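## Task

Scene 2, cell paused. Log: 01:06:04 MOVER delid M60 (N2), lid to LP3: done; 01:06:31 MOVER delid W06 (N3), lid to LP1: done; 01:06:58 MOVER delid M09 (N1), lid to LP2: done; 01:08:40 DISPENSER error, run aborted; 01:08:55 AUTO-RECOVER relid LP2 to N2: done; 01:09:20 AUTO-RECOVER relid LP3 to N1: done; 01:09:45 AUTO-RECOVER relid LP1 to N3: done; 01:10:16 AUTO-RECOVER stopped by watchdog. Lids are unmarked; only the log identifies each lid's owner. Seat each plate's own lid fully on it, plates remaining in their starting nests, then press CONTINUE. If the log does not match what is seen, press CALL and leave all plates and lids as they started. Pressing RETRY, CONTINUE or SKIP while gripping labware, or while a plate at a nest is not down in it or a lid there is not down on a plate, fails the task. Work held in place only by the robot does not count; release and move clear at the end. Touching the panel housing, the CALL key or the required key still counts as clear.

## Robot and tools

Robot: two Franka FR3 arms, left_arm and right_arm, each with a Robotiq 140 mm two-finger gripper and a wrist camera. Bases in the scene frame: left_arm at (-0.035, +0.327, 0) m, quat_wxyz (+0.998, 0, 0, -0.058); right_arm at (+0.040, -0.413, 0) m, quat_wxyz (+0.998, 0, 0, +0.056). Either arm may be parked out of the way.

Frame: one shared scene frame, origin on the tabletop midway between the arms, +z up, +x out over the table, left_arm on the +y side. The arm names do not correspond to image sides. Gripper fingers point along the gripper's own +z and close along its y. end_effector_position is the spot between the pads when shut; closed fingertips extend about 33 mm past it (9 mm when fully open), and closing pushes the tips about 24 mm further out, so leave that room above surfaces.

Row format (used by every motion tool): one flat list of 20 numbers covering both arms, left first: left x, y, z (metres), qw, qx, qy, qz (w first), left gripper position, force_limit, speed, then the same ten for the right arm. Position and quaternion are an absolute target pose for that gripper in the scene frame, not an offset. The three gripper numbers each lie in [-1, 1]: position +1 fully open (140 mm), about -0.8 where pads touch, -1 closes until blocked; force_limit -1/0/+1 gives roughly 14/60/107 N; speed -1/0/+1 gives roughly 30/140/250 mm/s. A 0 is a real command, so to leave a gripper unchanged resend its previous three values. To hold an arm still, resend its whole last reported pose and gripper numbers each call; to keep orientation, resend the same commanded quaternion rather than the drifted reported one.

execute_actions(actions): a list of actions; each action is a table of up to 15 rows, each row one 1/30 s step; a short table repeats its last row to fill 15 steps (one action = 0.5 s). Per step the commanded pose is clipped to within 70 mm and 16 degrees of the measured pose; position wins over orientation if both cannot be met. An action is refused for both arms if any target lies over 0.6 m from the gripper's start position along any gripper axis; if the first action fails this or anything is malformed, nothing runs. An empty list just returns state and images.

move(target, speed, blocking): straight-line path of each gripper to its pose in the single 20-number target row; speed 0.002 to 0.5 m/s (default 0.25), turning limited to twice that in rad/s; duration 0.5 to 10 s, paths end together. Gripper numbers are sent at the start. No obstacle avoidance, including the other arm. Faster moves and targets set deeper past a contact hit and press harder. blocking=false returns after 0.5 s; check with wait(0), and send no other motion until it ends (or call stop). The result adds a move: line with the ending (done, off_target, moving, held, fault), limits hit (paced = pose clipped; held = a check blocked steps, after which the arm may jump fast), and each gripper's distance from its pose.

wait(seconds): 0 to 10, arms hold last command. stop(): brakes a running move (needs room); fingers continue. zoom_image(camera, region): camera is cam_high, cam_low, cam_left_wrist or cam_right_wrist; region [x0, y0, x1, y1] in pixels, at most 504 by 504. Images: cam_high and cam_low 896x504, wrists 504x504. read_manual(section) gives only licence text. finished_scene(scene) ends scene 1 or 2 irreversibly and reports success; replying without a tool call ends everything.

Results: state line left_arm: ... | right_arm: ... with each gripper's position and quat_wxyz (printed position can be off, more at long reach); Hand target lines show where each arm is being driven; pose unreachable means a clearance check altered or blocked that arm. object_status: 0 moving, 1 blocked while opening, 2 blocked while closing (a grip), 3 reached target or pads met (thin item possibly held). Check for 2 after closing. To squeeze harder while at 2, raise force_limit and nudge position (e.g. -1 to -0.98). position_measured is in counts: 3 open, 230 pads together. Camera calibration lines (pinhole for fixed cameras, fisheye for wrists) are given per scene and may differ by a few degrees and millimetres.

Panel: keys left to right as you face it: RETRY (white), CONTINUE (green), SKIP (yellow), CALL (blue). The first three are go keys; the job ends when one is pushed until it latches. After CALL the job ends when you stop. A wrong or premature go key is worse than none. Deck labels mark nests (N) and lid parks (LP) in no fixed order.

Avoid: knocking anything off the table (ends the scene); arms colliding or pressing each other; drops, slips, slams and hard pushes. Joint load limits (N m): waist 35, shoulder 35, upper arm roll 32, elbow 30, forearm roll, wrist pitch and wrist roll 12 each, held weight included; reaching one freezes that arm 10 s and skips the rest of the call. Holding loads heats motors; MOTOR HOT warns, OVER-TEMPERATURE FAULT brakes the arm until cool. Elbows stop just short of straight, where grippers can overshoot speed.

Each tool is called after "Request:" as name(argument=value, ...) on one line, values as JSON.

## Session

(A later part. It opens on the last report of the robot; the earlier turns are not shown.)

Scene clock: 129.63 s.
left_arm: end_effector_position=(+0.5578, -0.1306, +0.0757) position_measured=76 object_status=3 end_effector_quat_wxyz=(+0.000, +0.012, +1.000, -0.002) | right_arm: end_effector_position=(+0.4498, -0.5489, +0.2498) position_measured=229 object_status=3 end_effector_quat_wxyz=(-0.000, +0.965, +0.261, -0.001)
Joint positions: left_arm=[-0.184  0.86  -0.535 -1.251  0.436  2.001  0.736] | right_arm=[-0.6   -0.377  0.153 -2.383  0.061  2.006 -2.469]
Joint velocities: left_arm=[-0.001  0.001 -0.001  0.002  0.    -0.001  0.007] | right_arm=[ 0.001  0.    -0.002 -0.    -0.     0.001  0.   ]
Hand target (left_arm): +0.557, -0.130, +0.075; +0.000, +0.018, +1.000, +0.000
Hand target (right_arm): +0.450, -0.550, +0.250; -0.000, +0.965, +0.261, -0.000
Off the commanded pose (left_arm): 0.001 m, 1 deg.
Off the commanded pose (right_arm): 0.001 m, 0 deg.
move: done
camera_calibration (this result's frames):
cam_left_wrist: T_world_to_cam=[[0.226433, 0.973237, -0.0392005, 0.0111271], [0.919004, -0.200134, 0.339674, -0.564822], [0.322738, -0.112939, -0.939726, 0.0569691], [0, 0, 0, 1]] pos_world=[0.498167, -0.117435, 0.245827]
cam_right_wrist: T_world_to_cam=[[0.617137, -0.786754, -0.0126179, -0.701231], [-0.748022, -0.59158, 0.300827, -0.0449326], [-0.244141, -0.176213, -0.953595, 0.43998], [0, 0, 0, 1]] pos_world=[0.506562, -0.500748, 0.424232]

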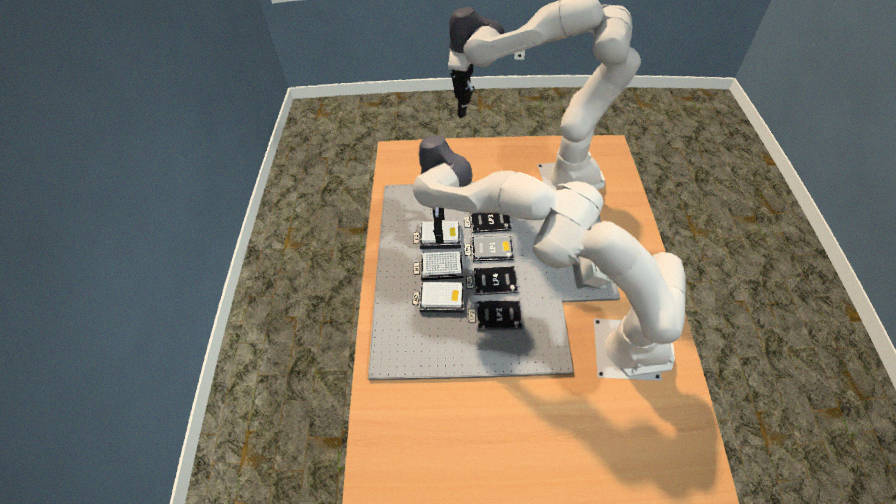

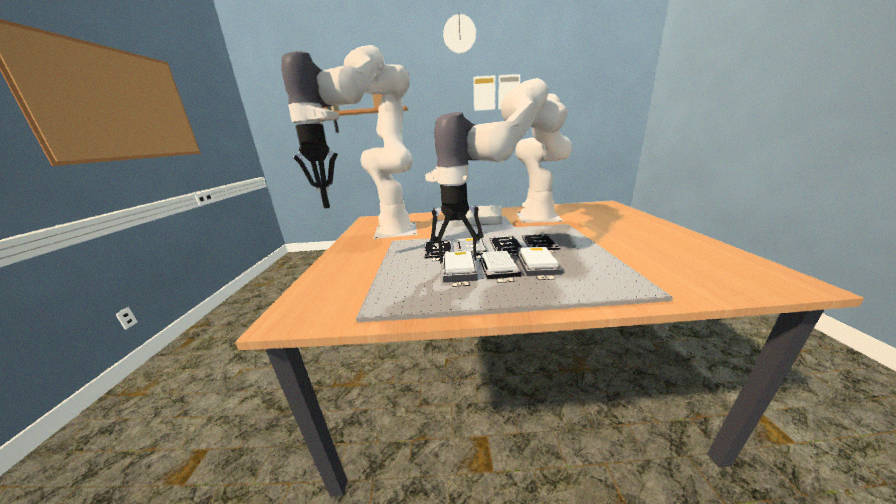

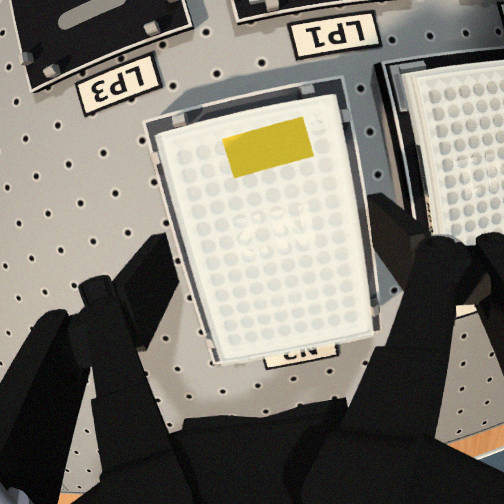

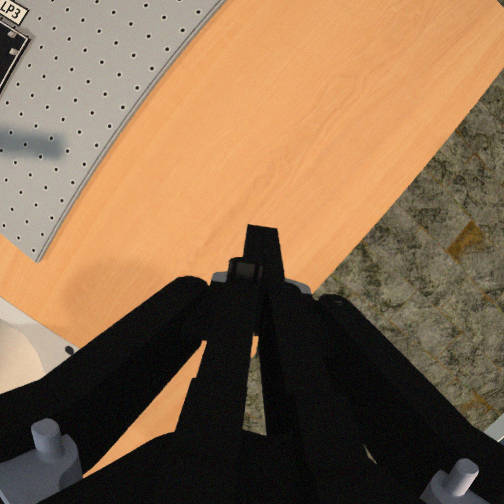

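Request:
move(target=[0.5567,-0.1283,0.0738,0,0.018,1,0,0.3,-0.6,-0.8,0.45,-0.55,0.25,0,0.958,0.259,0,-0.8,0,0], speed=0.005)

Request:
zoom_image(camera="cam_left_wrist", region=[110,60,420,390])

Scene clock: 135.67 s.
left_arm: end_effector_position=(+0.5554, -0.1286, +0.0722) position_measured=91 object_status=3 end_effector_quat_wxyz=(-0.002, +0.014, +1.000, +0.000) | right_arm: end_effector_position=(+0.4498, -0.5489, +0.2498) position_measured=229 object_status=3 end_effector_quat_wxyz=(-0.000, +0.965, +0.261, -0.001)
Joint positions: left_arm=[-0.181  0.859 -0.535 -1.262  0.436  2.003  0.739] | right_arm=[-0.6   -0.377  0.153 -2.383  0.061  2.006 -2.469]
Joint velocities: left_arm=[ 0.001 -0.001 -0.001 -0.    -0.001  0.002 -0.002] | right_arm=[ 0.    -0.001  0.    -0.001  0.001 -0.001  0.   ]
Hand target (left_arm): +0.557, -0.128, +0.074; -0.000, +0.018, +1.000, +0.000
Hand target (right_arm): +0.450, -0.550, +0.250; -0.000, +0.965, +0.261, -0.000
Off the commanded pose (left_arm): 0.002 m, 1 deg.
Off the commanded pose (right_arm): 0.001 m, 0 deg.
move: done
camera_calibration (this result's frames):
cam_left_wrist: T_world_to_cam=[[0.229815, 0.972546, -0.0365952, 0.00743241], [0.91987, -0.20478, 0.334521, -0.561694], [0.317844, -0.110541, -0.941677, 0.0577979], [0, 0, 0, 1]] pos_world=[0.496606, -0.115863, 0.242598]
cam_right_wrist: T_world_to_cam=[[0.617137, -0.786754, -0.0126179, -0.701231], [-0.748022, -0.59158, 0.300827, -0.0449327], [-0.244141, -0.176213, -0.953595, 0.43998], [0, 0, 0, 1]] pos_world=[0.506562, -0.500748, 0.424232]

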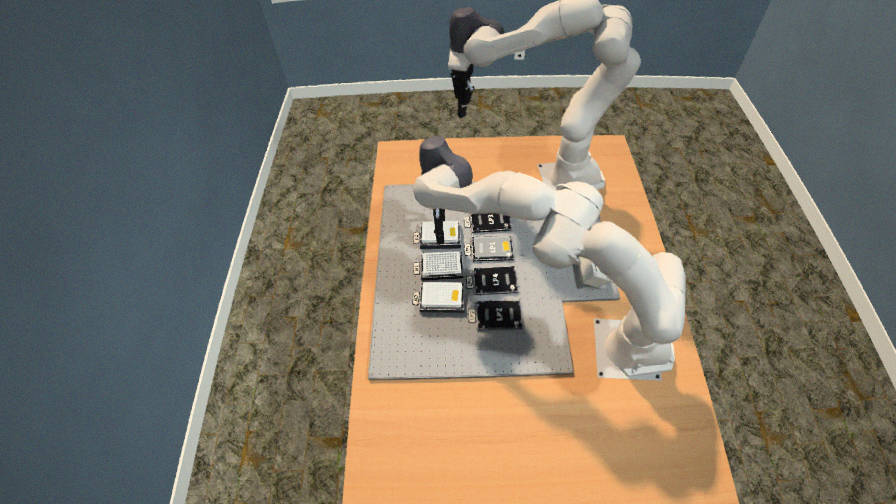

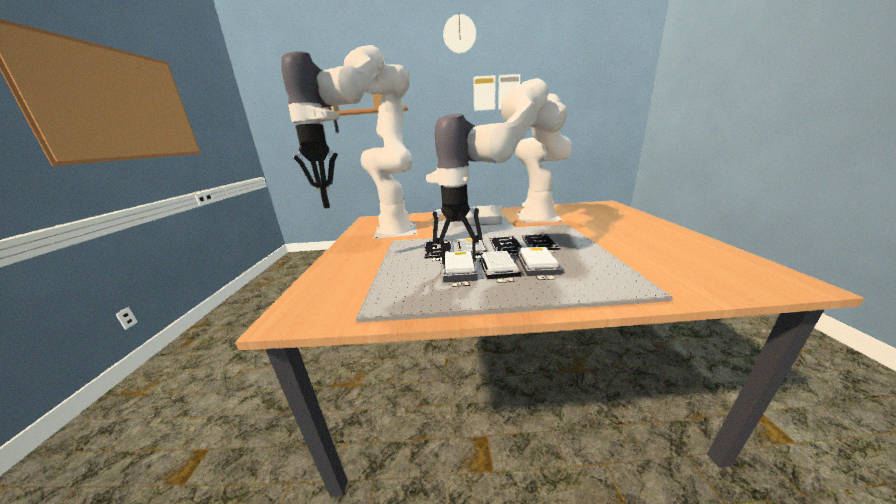

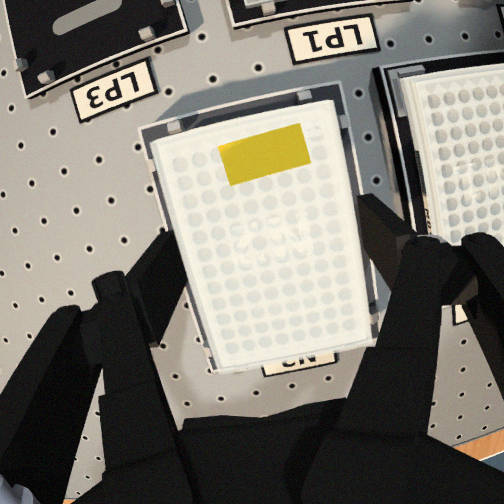

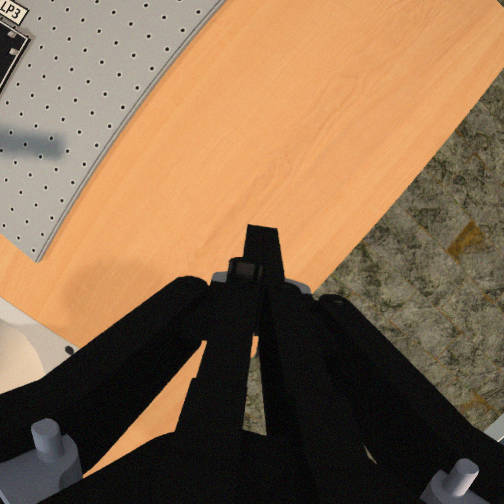

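Region (110, 60, 420, 390) of cam_left_wrist's 504x504 image, scaled by 1.527, with more detail than that image has; it fills the left 473 columns of this view, and the rest is white.

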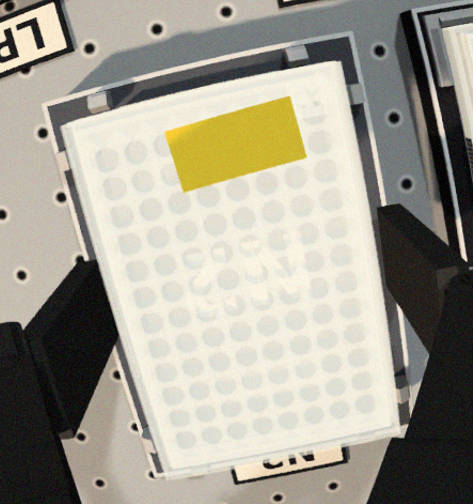

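Too low by ~2.5 mm; raise.

Request:
move(target=[0.5575,-0.1285,0.0762,0,0.018,1,0,0.3,-0.6,-0.8,0.45,-0.55,0.25,0,0.958,0.259,0,-0.8,0,0], speed=0.005)

Request:
zoom_image(camera="cam_left_wrist", region=[110,60,420,390])

Scene clock: 139.70 s.
left_arm: end_effector_position=(+0.5565, -0.1284, +0.0735) position_measured=91 object_status=3 end_effector_quat_wxyz=(-0.002, +0.014, +1.000, +0.000) | right_arm: end_effector_position=(+0.4498, -0.5489, +0.2498) position_measured=229 object_status=3 end_effector_quat_wxyz=(-0.000, +0.965, +0.261, -0.001)
Joint positions: left_arm=[-0.181  0.859 -0.535 -1.259  0.436  2.002  0.74 ] | right_arm=[-0.6   -0.377  0.153 -2.383  0.061  2.006 -2.469]
Joint velocities: left_arm=[ 0.     0.     0.     0.    -0.001 -0.002  0.003] | right_arm=[ 0.     0.002 -0.001  0.001 -0.     0.001  0.001]
Hand target (left_arm): +0.557, -0.128, +0.076; +0.000, +0.018, +1.000, -0.000
Hand target (right_arm): +0.450, -0.550, +0.250; -0.000, +0.965, +0.261, -0.000
Off the commanded pose (left_arm): 0.003 m, 1 deg.
Off the commanded pose (right_arm): 0.001 m, 0 deg.
move: done
camera_calibration (this result's frames):
cam_left_wrist: T_world_to_cam=[[0.229502, 0.972612, -0.0368085, 0.00722636], [0.919488, -0.204255, 0.33589, -0.562943], [0.319172, -0.110932, -0.941182, 0.0578998], [0, 0, 0, 1]] pos_world=[0.497481, -0.115589, 0.243847]
cam_right_wrist: T_world_to_cam=[[0.617137, -0.786754, -0.0126181, -0.701231], [-0.748022, -0.59158, 0.300827, -0.0449327], [-0.244142, -0.176213, -0.953595, 0.43998], [0, 0, 0, 1]] pos_world=[0.506562, -0.500748, 0.424232]

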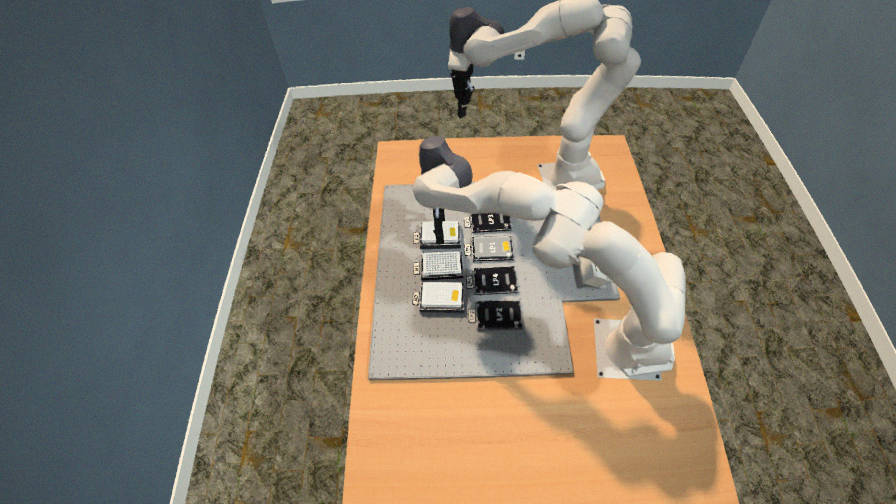

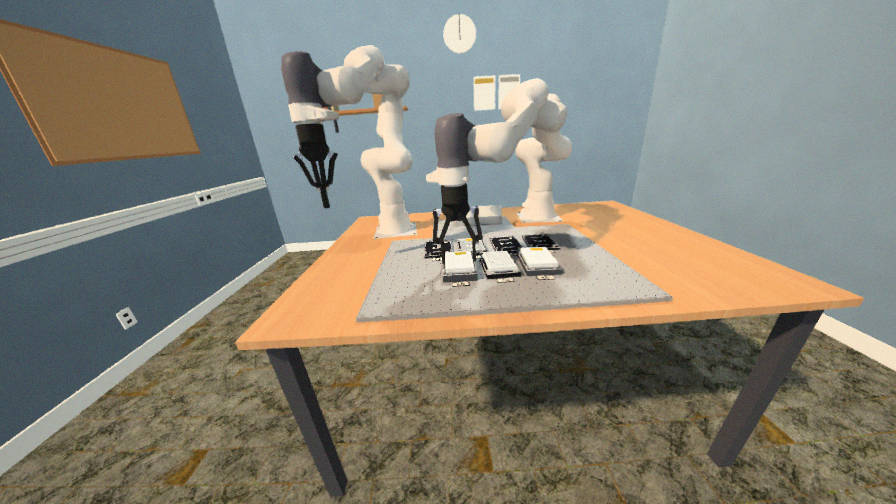

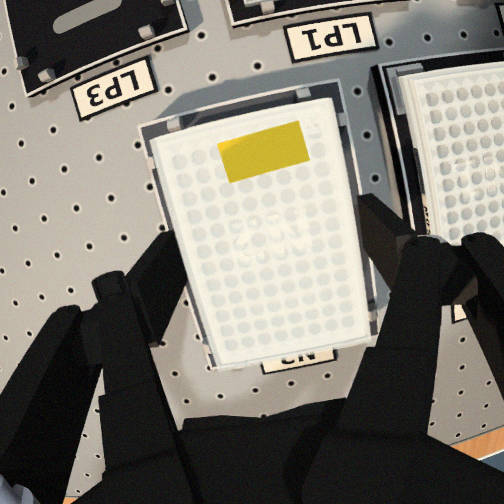

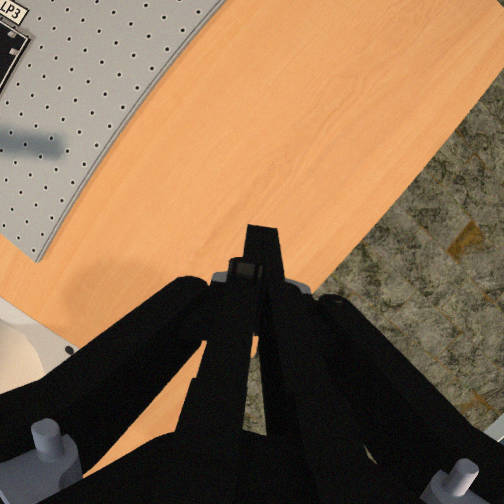

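Region (110, 60, 420, 390) of cam_left_wrist's 504x504 image, scaled by 1.527, with more detail than that image has; it fills the left 473 columns of this view, and the rest is white.

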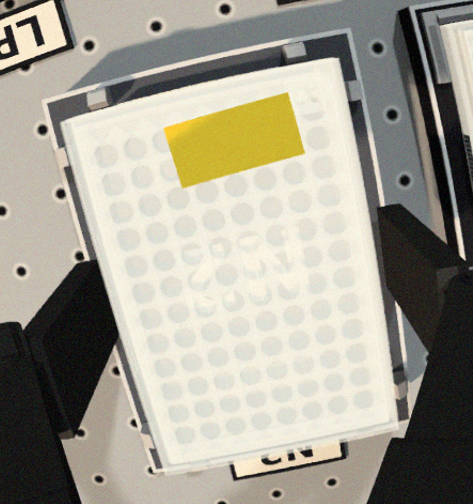

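Close to reference (~1 mm deeper). Grip.

Request:
move(target=[0.5575,-0.129,0.0762,0,0.018,1,0,-1,-0.6,-0.8,0.45,-0.55,0.25,0,0.958,0.259,0,-0.8,0,0], speed=0.005)

Request:
move(target=[0.557,-0.129,0.100,0,0.018,1,0,-1,-0.6,-0.8,0.45,-0.55,0.25,0,0.958,0.259,0,-0.8,0,0], speed=0.025)

Scene clock: 144.57 s.
left_arm: end_effector_position=(+0.5572, -0.1284, +0.0747) position_measured=102 object_status=2 end_effector_quat_wxyz=(-0.001, +0.014, +1.000, -0.000) | right_arm: end_effector_position=(+0.4498, -0.5489, +0.2498) position_measured=229 object_status=3 end_effector_quat_wxyz=(-0.000, +0.965, +0.261, -0.001)
Joint positions: left_arm=[-0.181  0.859 -0.535 -1.257  0.436  2.001  0.74 ] | right_arm=[-0.6   -0.377  0.153 -2.383  0.061  2.006 -2.469]
Joint velocities: left_arm=[-0.    -0.001  0.     0.001  0.001 -0.001 -0.002] | right_arm=[ 0.001  0.    -0.    -0.     0.    -0.     0.   ]
Hand target (left_arm): +0.557, -0.129, +0.076; +0.000, +0.018, +1.000, -0.000
Hand target (right_arm): +0.450, -0.550, +0.250; -0.000, +0.965, +0.261, -0.000
Off the commanded pose (left_arm): 0.002 m, 0 deg.
Off the commanded pose (right_arm): 0.001 m, 0 deg.
move: done
camera_calibration (this result's frames):
cam_left_wrist: T_world_to_cam=[[0.229501, 0.972606, -0.0369786, 0.00712672], [0.919115, -0.204065, 0.337024, -0.563829], [0.320246, -0.111335, -0.940769, 0.058057], [0, 0, 0, 1]] pos_world=[0.497995, -0.115525, 0.244906]
cam_right_wrist: T_world_to_cam=[[0.617137, -0.786754, -0.0126179, -0.701231], [-0.748022, -0.59158, 0.300827, -0.0449327], [-0.244141, -0.176213, -0.953595, 0.43998], [0, 0, 0, 1]] pos_world=[0.506562, -0.500748, 0.424232]

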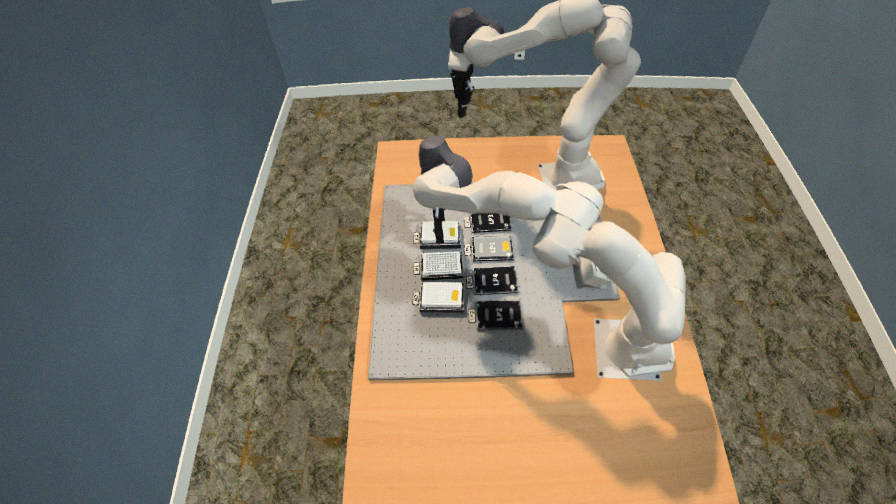

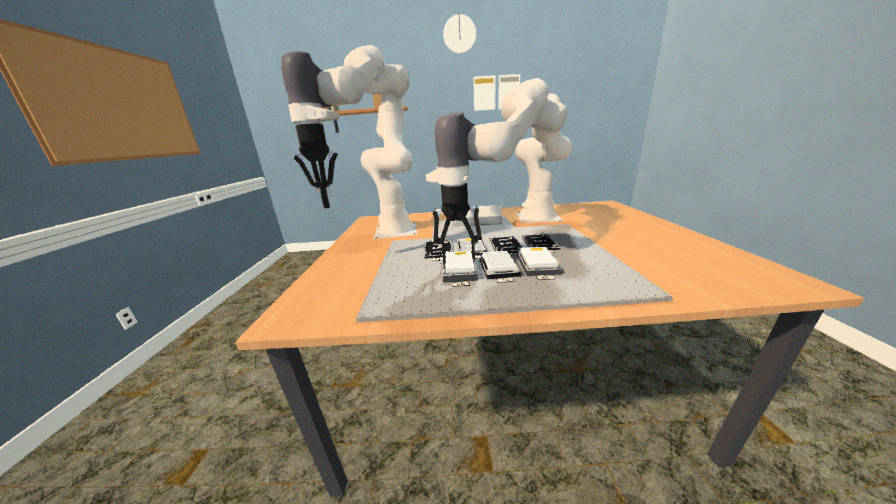

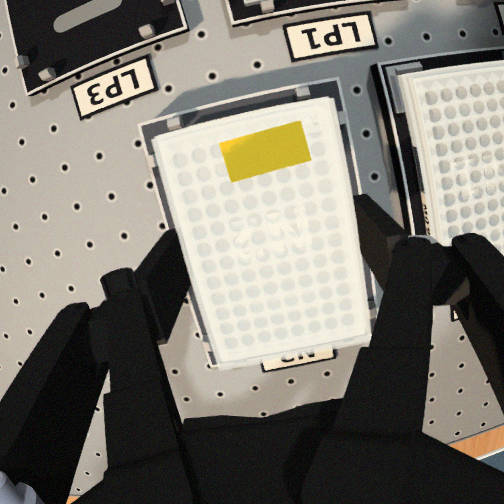

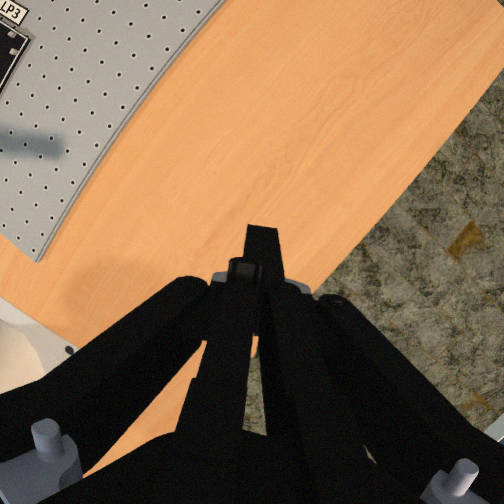

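Scene clock: 145.83 s.
left_arm: end_effector_position=(+0.5569, -0.1291, +0.0978) position_measured=102 object_status=2 end_effector_quat_wxyz=(+0.001, +0.015, +1.000, +0.001) | right_arm: end_effector_position=(+0.4498, -0.5489, +0.2498) position_measured=229 object_status=3 end_effector_quat_wxyz=(-0.000, +0.965, +0.261, -0.001)
Joint positions: left_arm=[-0.177  0.835 -0.551 -1.241  0.434  1.961  0.743] | right_arm=[-0.6   -0.377  0.153 -2.383  0.061  2.006 -2.469]
Joint velocities: left_arm=[ 0.005 -0.001 -0.006  0.001 -0.001 -0.012  0.001] | right_arm=[ 0.001 -0.    -0.001 -0.    -0.    -0.001 -0.001]
Hand target (left_arm): +0.557, -0.129, +0.100; -0.000, +0.018, +1.000, -0.000
Hand target (right_arm): +0.450, -0.550, +0.250; -0.000, +0.965, +0.261, -0.000
Off the commanded pose (left_arm): 0.002 m, 0 deg.
Off the commanded pose (right_arm): 0.001 m, 0 deg.
move: done
camera_calibration (this result's frames):
cam_left_wrist: T_world_to_cam=[[0.232132, 0.972062, -0.0347798, 0.00702531], [0.91752, -0.206956, 0.339597, -0.571231], [0.322912, -0.110742, -0.939928, 0.0783181], [0, 0, 0, 1]] pos_world=[0.497195, -0.116376, 0.267846]
cam_right_wrist: T_world_to_cam=[[0.617137, -0.786754, -0.0126179, -0.701231], [-0.748022, -0.59158, 0.300827, -0.0449327], [-0.244141, -0.176213, -0.953595, 0.43998], [0, 0, 0, 1]] pos_world=[0.506562, -0.500748, 0.424232]

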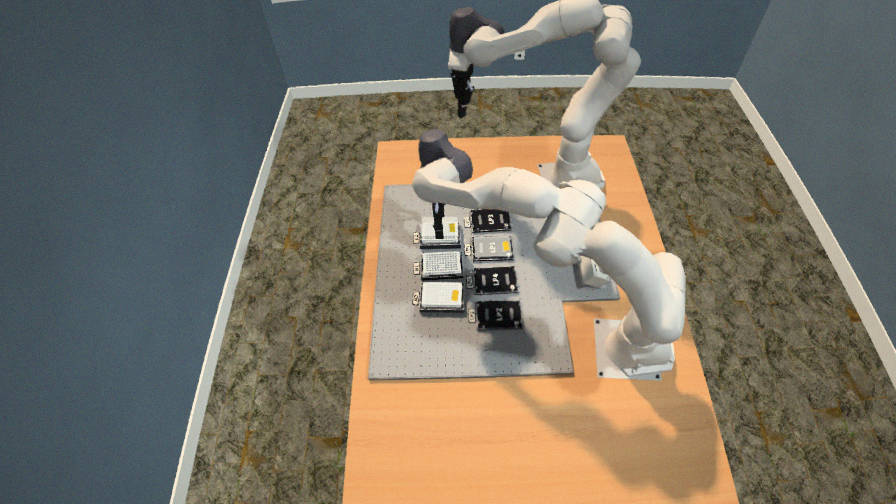

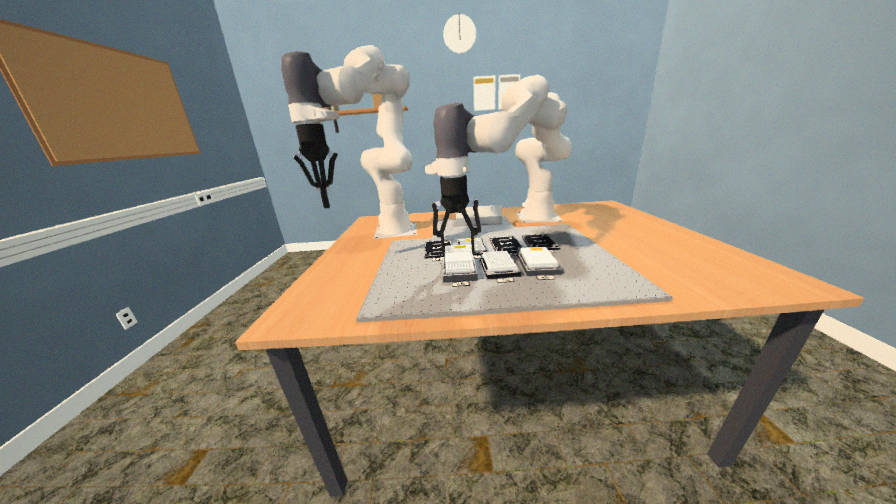

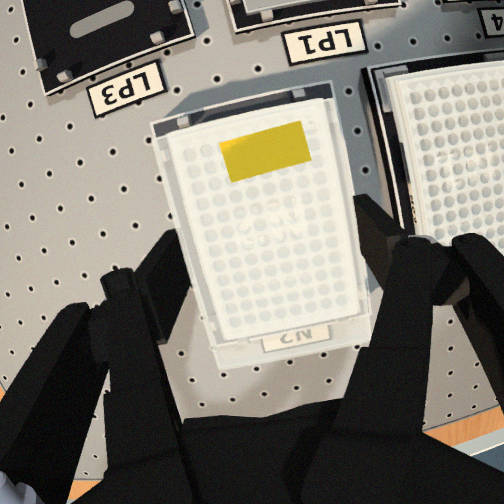

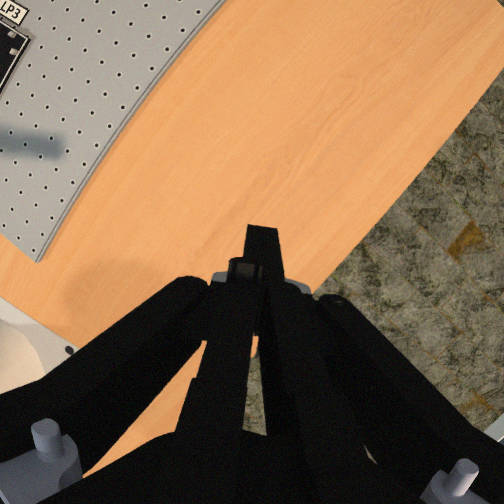

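Request:
move(target=[0.5525,0.0005,0.097,0,-0.01,1,0,-1,-0.6,-0.8,0.45,-0.55,0.25,0,0.958,0.259,0,-0.8,0,0], speed=0.12)

Request:
move(target=[0.5525,0.0005,0.077,0,-0.01,1,0,-1,-0.6,-0.8,0.45,-0.55,0.25,0,0.958,0.259,0,-0.8,0,0], speed=0.02)

Request:
zoom_image(camera="cam_left_wrist", region=[110,60,420,390])

Scene clock: 157.33 s.
left_arm: end_effector_position=(+0.5525, +0.0018, +0.0959) position_measured=102 object_status=2 end_effector_quat_wxyz=(-0.001, -0.017, +1.000, +0.001) | right_arm: end_effector_position=(+0.4498, -0.5489, +0.2498) position_measured=229 object_status=3 end_effector_quat_wxyz=(-0.000, +0.965, +0.261, -0.001)
Joint positions: left_arm=[ 0.136  0.593 -0.625 -1.677  0.399  2.138  0.794] | right_arm=[-0.6   -0.377  0.153 -2.383  0.061  2.006 -2.469]
Joint velocities: left_arm=[ 0.006  0.001 -0.001 -0.    -0.002  0.004  0.005] | right_arm=[ 0.001  0.001  0.     0.001  0.    -0.     0.001]
Hand target (left_arm): +0.553, +0.001, +0.097; +0.001, -0.012, +1.000, +0.000
Hand target (right_arm): +0.450, -0.550, +0.250; -0.000, +0.965, +0.261, -0.000
Off the commanded pose (left_arm): 0.002 m, 1 deg.
Off the commanded pose (right_arm): 0.001 m, 0 deg.
move: done
camera_calibration (this result's frames):
cam_left_wrist: T_world_to_cam=[[0.168888, 0.985021, -0.0347766, -0.0843766], [0.929797, -0.147514, 0.337219, -0.546077], [0.327037, -0.0892875, -0.940784, 0.0902431], [0, 0, 0, 1]] pos_world=[0.492478, 0.0106162, 0.266112]
cam_right_wrist: T_world_to_cam=[[0.617137, -0.786754, -0.0126179, -0.701231], [-0.748022, -0.59158, 0.300827, -0.0449327], [-0.244141, -0.176213, -0.953595, 0.43998], [0, 0, 0, 1]] pos_world=[0.506562, -0.500748, 0.424232]

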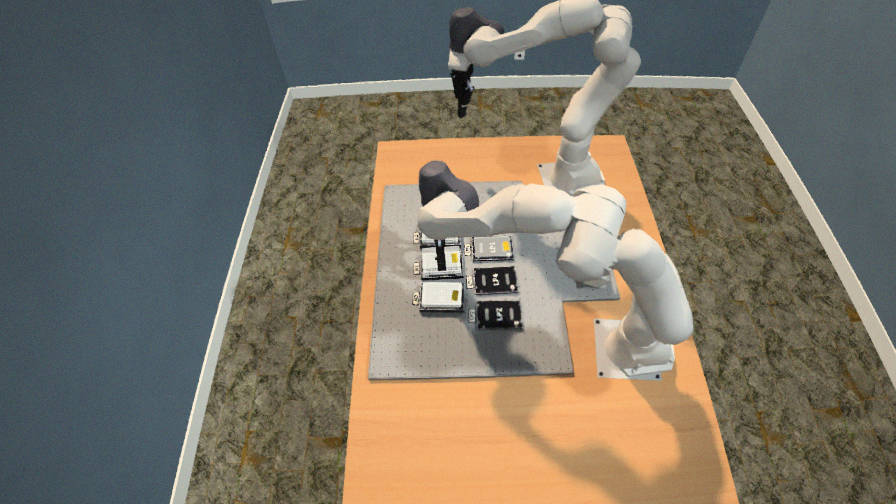

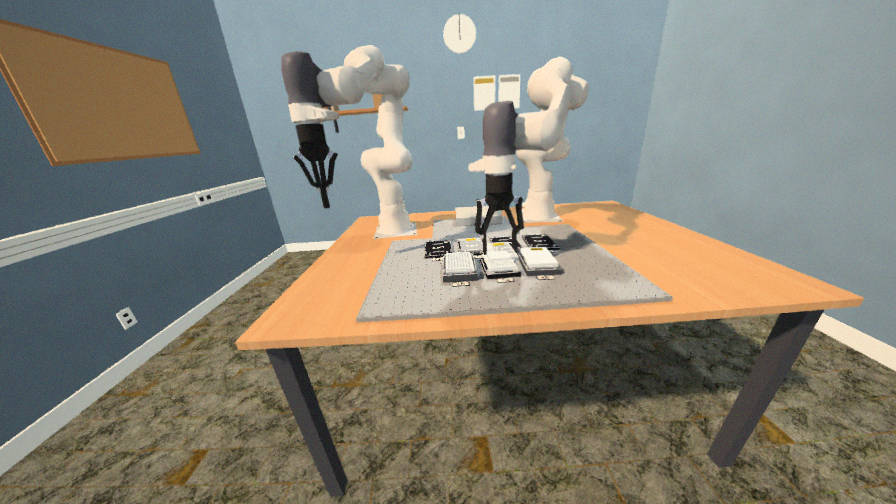

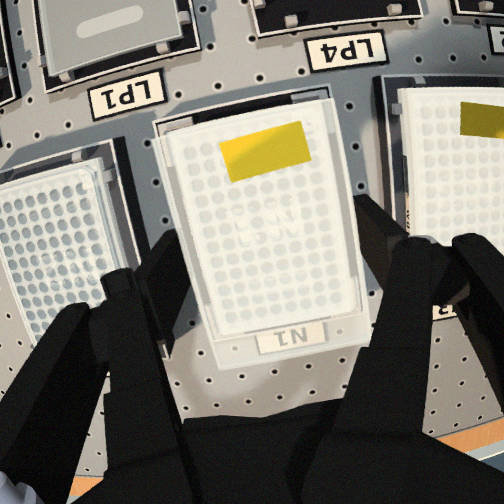

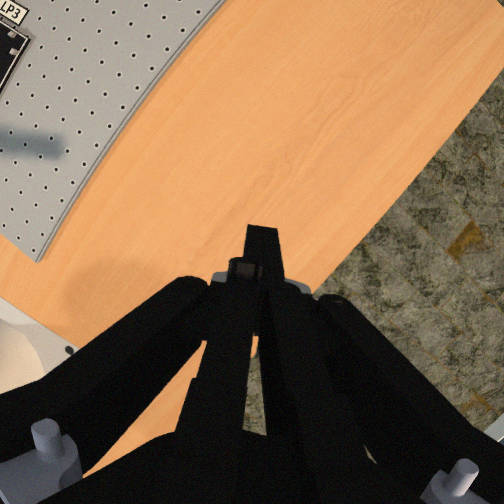

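Scene clock: 158.53 s.
left_arm: end_effector_position=(+0.5524, +0.0004, +0.0788) position_measured=102 object_status=2 end_effector_quat_wxyz=(-0.001, -0.011, +1.000, -0.001) | right_arm: end_effector_position=(+0.4498, -0.5489, +0.2498) position_measured=229 object_status=3 end_effector_quat_wxyz=(-0.000, +0.965, +0.261, -0.001)
Joint positions: left_arm=[ 0.132  0.619 -0.618 -1.686  0.417  2.169  0.794] | right_arm=[-0.6   -0.377  0.153 -2.383  0.061  2.006 -2.469]
Joint velocities: left_arm=[-0.    -0.     0.001  0.001  0.004  0.009 -0.001] | right_arm=[ 0.001  0.001 -0.     0.     0.001  0.    -0.001]
Hand target (left_arm): +0.553, +0.001, +0.077; -0.000, -0.010, +1.000, +0.000
Hand target (right_arm): +0.450, -0.550, +0.250; -0.000, +0.965, +0.261, -0.000
Off the commanded pose (left_arm): 0.002 m, 0 deg.
Off the commanded pose (right_arm): 0.001 m, 0 deg.
move: done
camera_calibration (this result's frames):
cam_left_wrist: T_world_to_cam=[[0.180067, 0.982941, -0.0374576, -0.0895255], [0.928024, -0.157136, 0.337756, -0.539528], [0.326108, -0.0955804, -0.940488, 0.0746015], [0, 0, 0, 1]] pos_world=[0.492488, 0.0103494, 0.249037]
cam_right_wrist: T_world_to_cam=[[0.617137, -0.786754, -0.0126179, -0.701231], [-0.748022, -0.59158, 0.300827, -0.0449327], [-0.244141, -0.176213, -0.953595, 0.43998], [0, 0, 0, 1]] pos_world=[0.506562, -0.500748, 0.424232]

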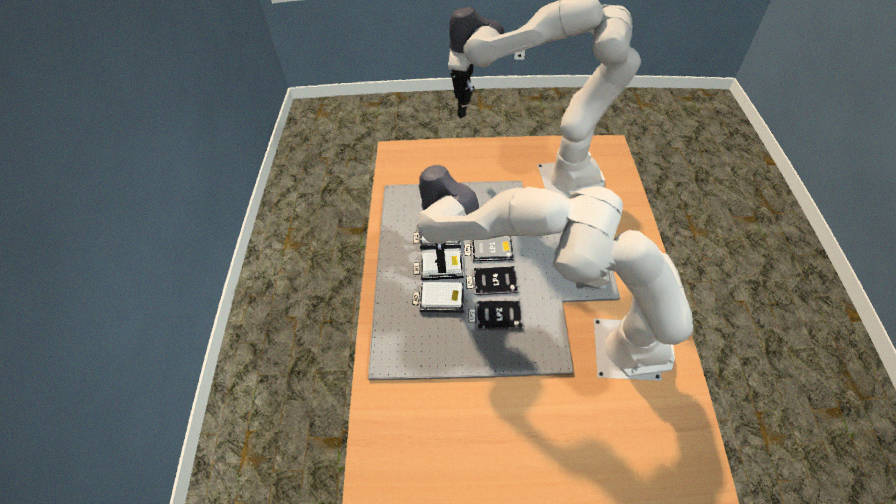

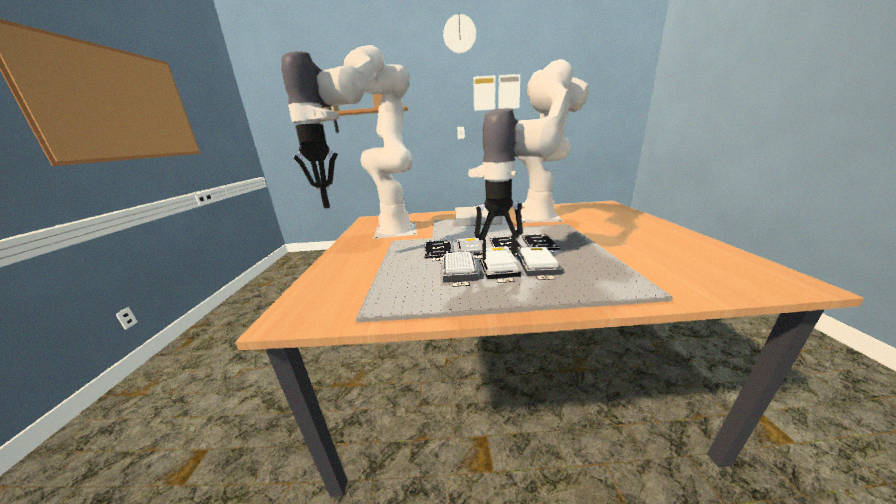

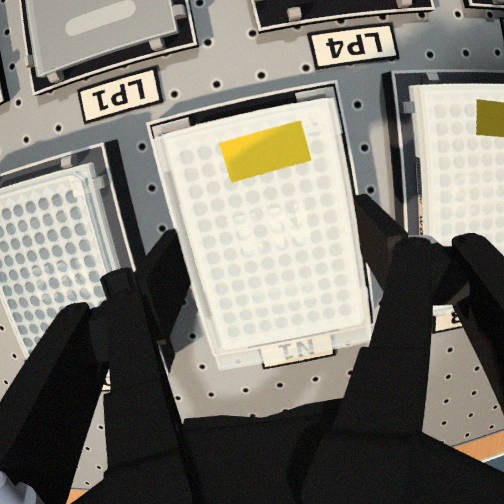

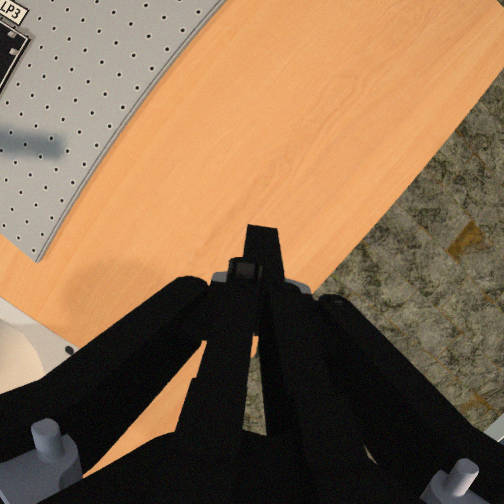

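Region (110, 60, 420, 390) of cam_left_wrist's 504x504 image, scaled by 1.527, with more detail than that image has; it fills the left 473 columns of this view, and the rest is white.

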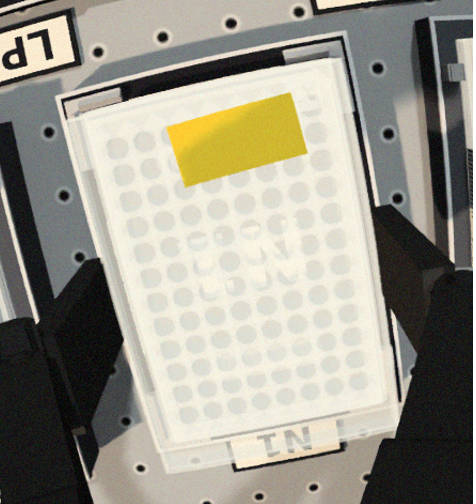

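Matches reference. Descend.

Request:
move(target=[0.5525,0.0007,0.0645,0,-0.007,1,0,-1,-0.6,-0.8,0.45,-0.55,0.25,0,0.958,0.259,0,-0.8,0,0], speed=0.01)

Request:
zoom_image(camera="cam_left_wrist", region=[110,60,420,390])

Scene clock: 163.47 s.
left_arm: end_effector_position=(+0.5526, +0.0004, +0.0665) position_measured=102 object_status=2 end_effector_quat_wxyz=(-0.000, -0.008, +1.000, -0.001) | right_arm: end_effector_position=(+0.4498, -0.5489, +0.2498) position_measured=229 object_status=3 end_effector_quat_wxyz=(-0.000, +0.965, +0.261, -0.001)
Joint positions: left_arm=[ 0.128  0.637 -0.61  -1.691  0.43   2.191  0.794] | right_arm=[-0.6   -0.377  0.153 -2.383  0.061  2.006 -2.469]
Joint velocities: left_arm=[-0.001 -0.     0.001  0.001  0.001  0.004  0.001] | right_arm=[-0.002  0.    -0.002 -0.     0.001 -0.    -0.001]
Hand target (left_arm): +0.553, +0.001, +0.064; +0.000, -0.007, +1.000, +0.000
Hand target (right_arm): +0.450, -0.550, +0.250; -0.000, +0.965, +0.261, -0.000
Off the commanded pose (left_arm): 0.002 m, 0 deg.
Off the commanded pose (right_arm): 0.001 m, 0 deg.
move: done
camera_calibration (this result's frames):
cam_left_wrist: T_world_to_cam=[[0.187211, 0.981592, -0.0377919, -0.093973], [0.926621, -0.163695, 0.338494, -0.53485], [0.326077, -0.0983888, -0.940209, 0.0629755], [0, 0, 0, 1]] pos_world=[0.492661, 0.010887, 0.236703]
cam_right_wrist: T_world_to_cam=[[0.617137, -0.786755, -0.0126179, -0.701231], [-0.748022, -0.59158, 0.300827, -0.0449325], [-0.244141, -0.176213, -0.953595, 0.43998], [0, 0, 0, 1]] pos_world=[0.506562, -0.500748, 0.424232]

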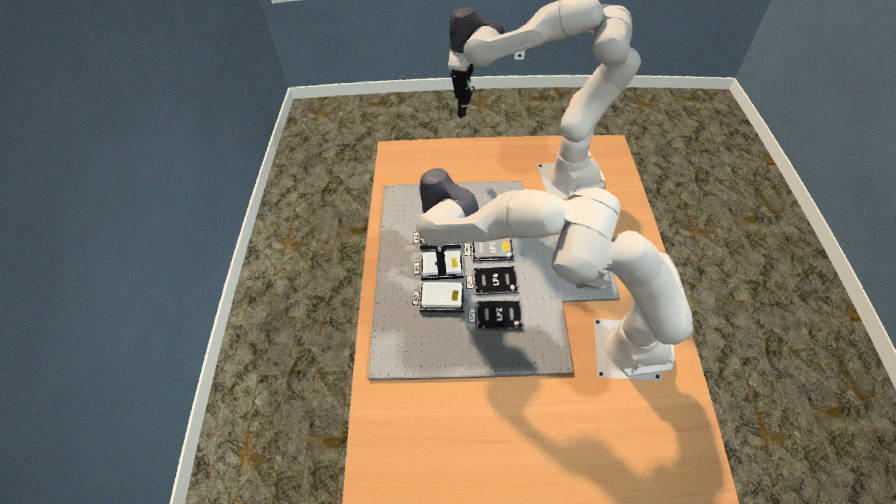

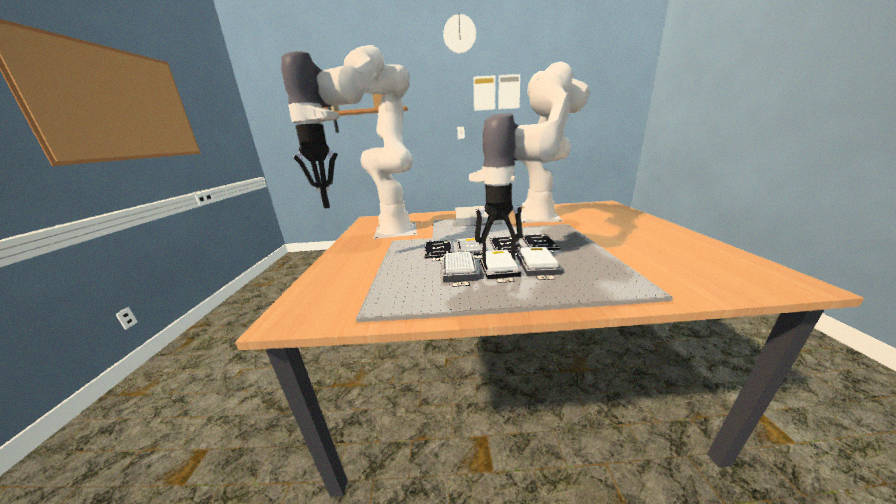

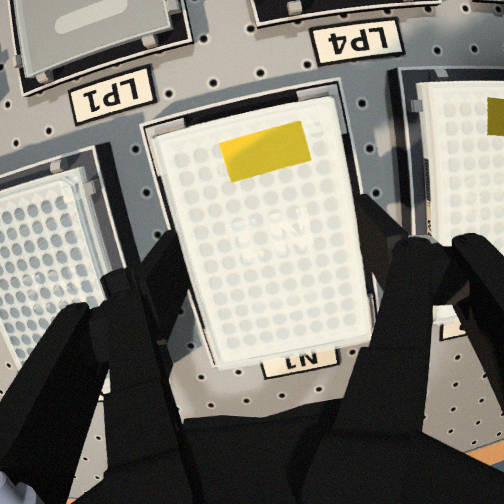

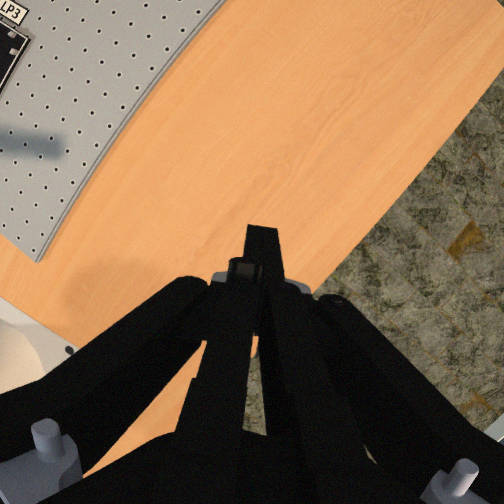

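Region (110, 60, 420, 390) of cam_left_wrist's 504x504 image, scaled by 1.527, with more detail than that image has; it fills the left 473 columns of this view, and the rest is white.

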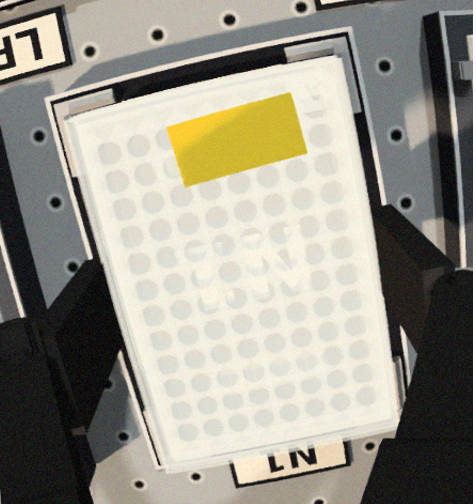

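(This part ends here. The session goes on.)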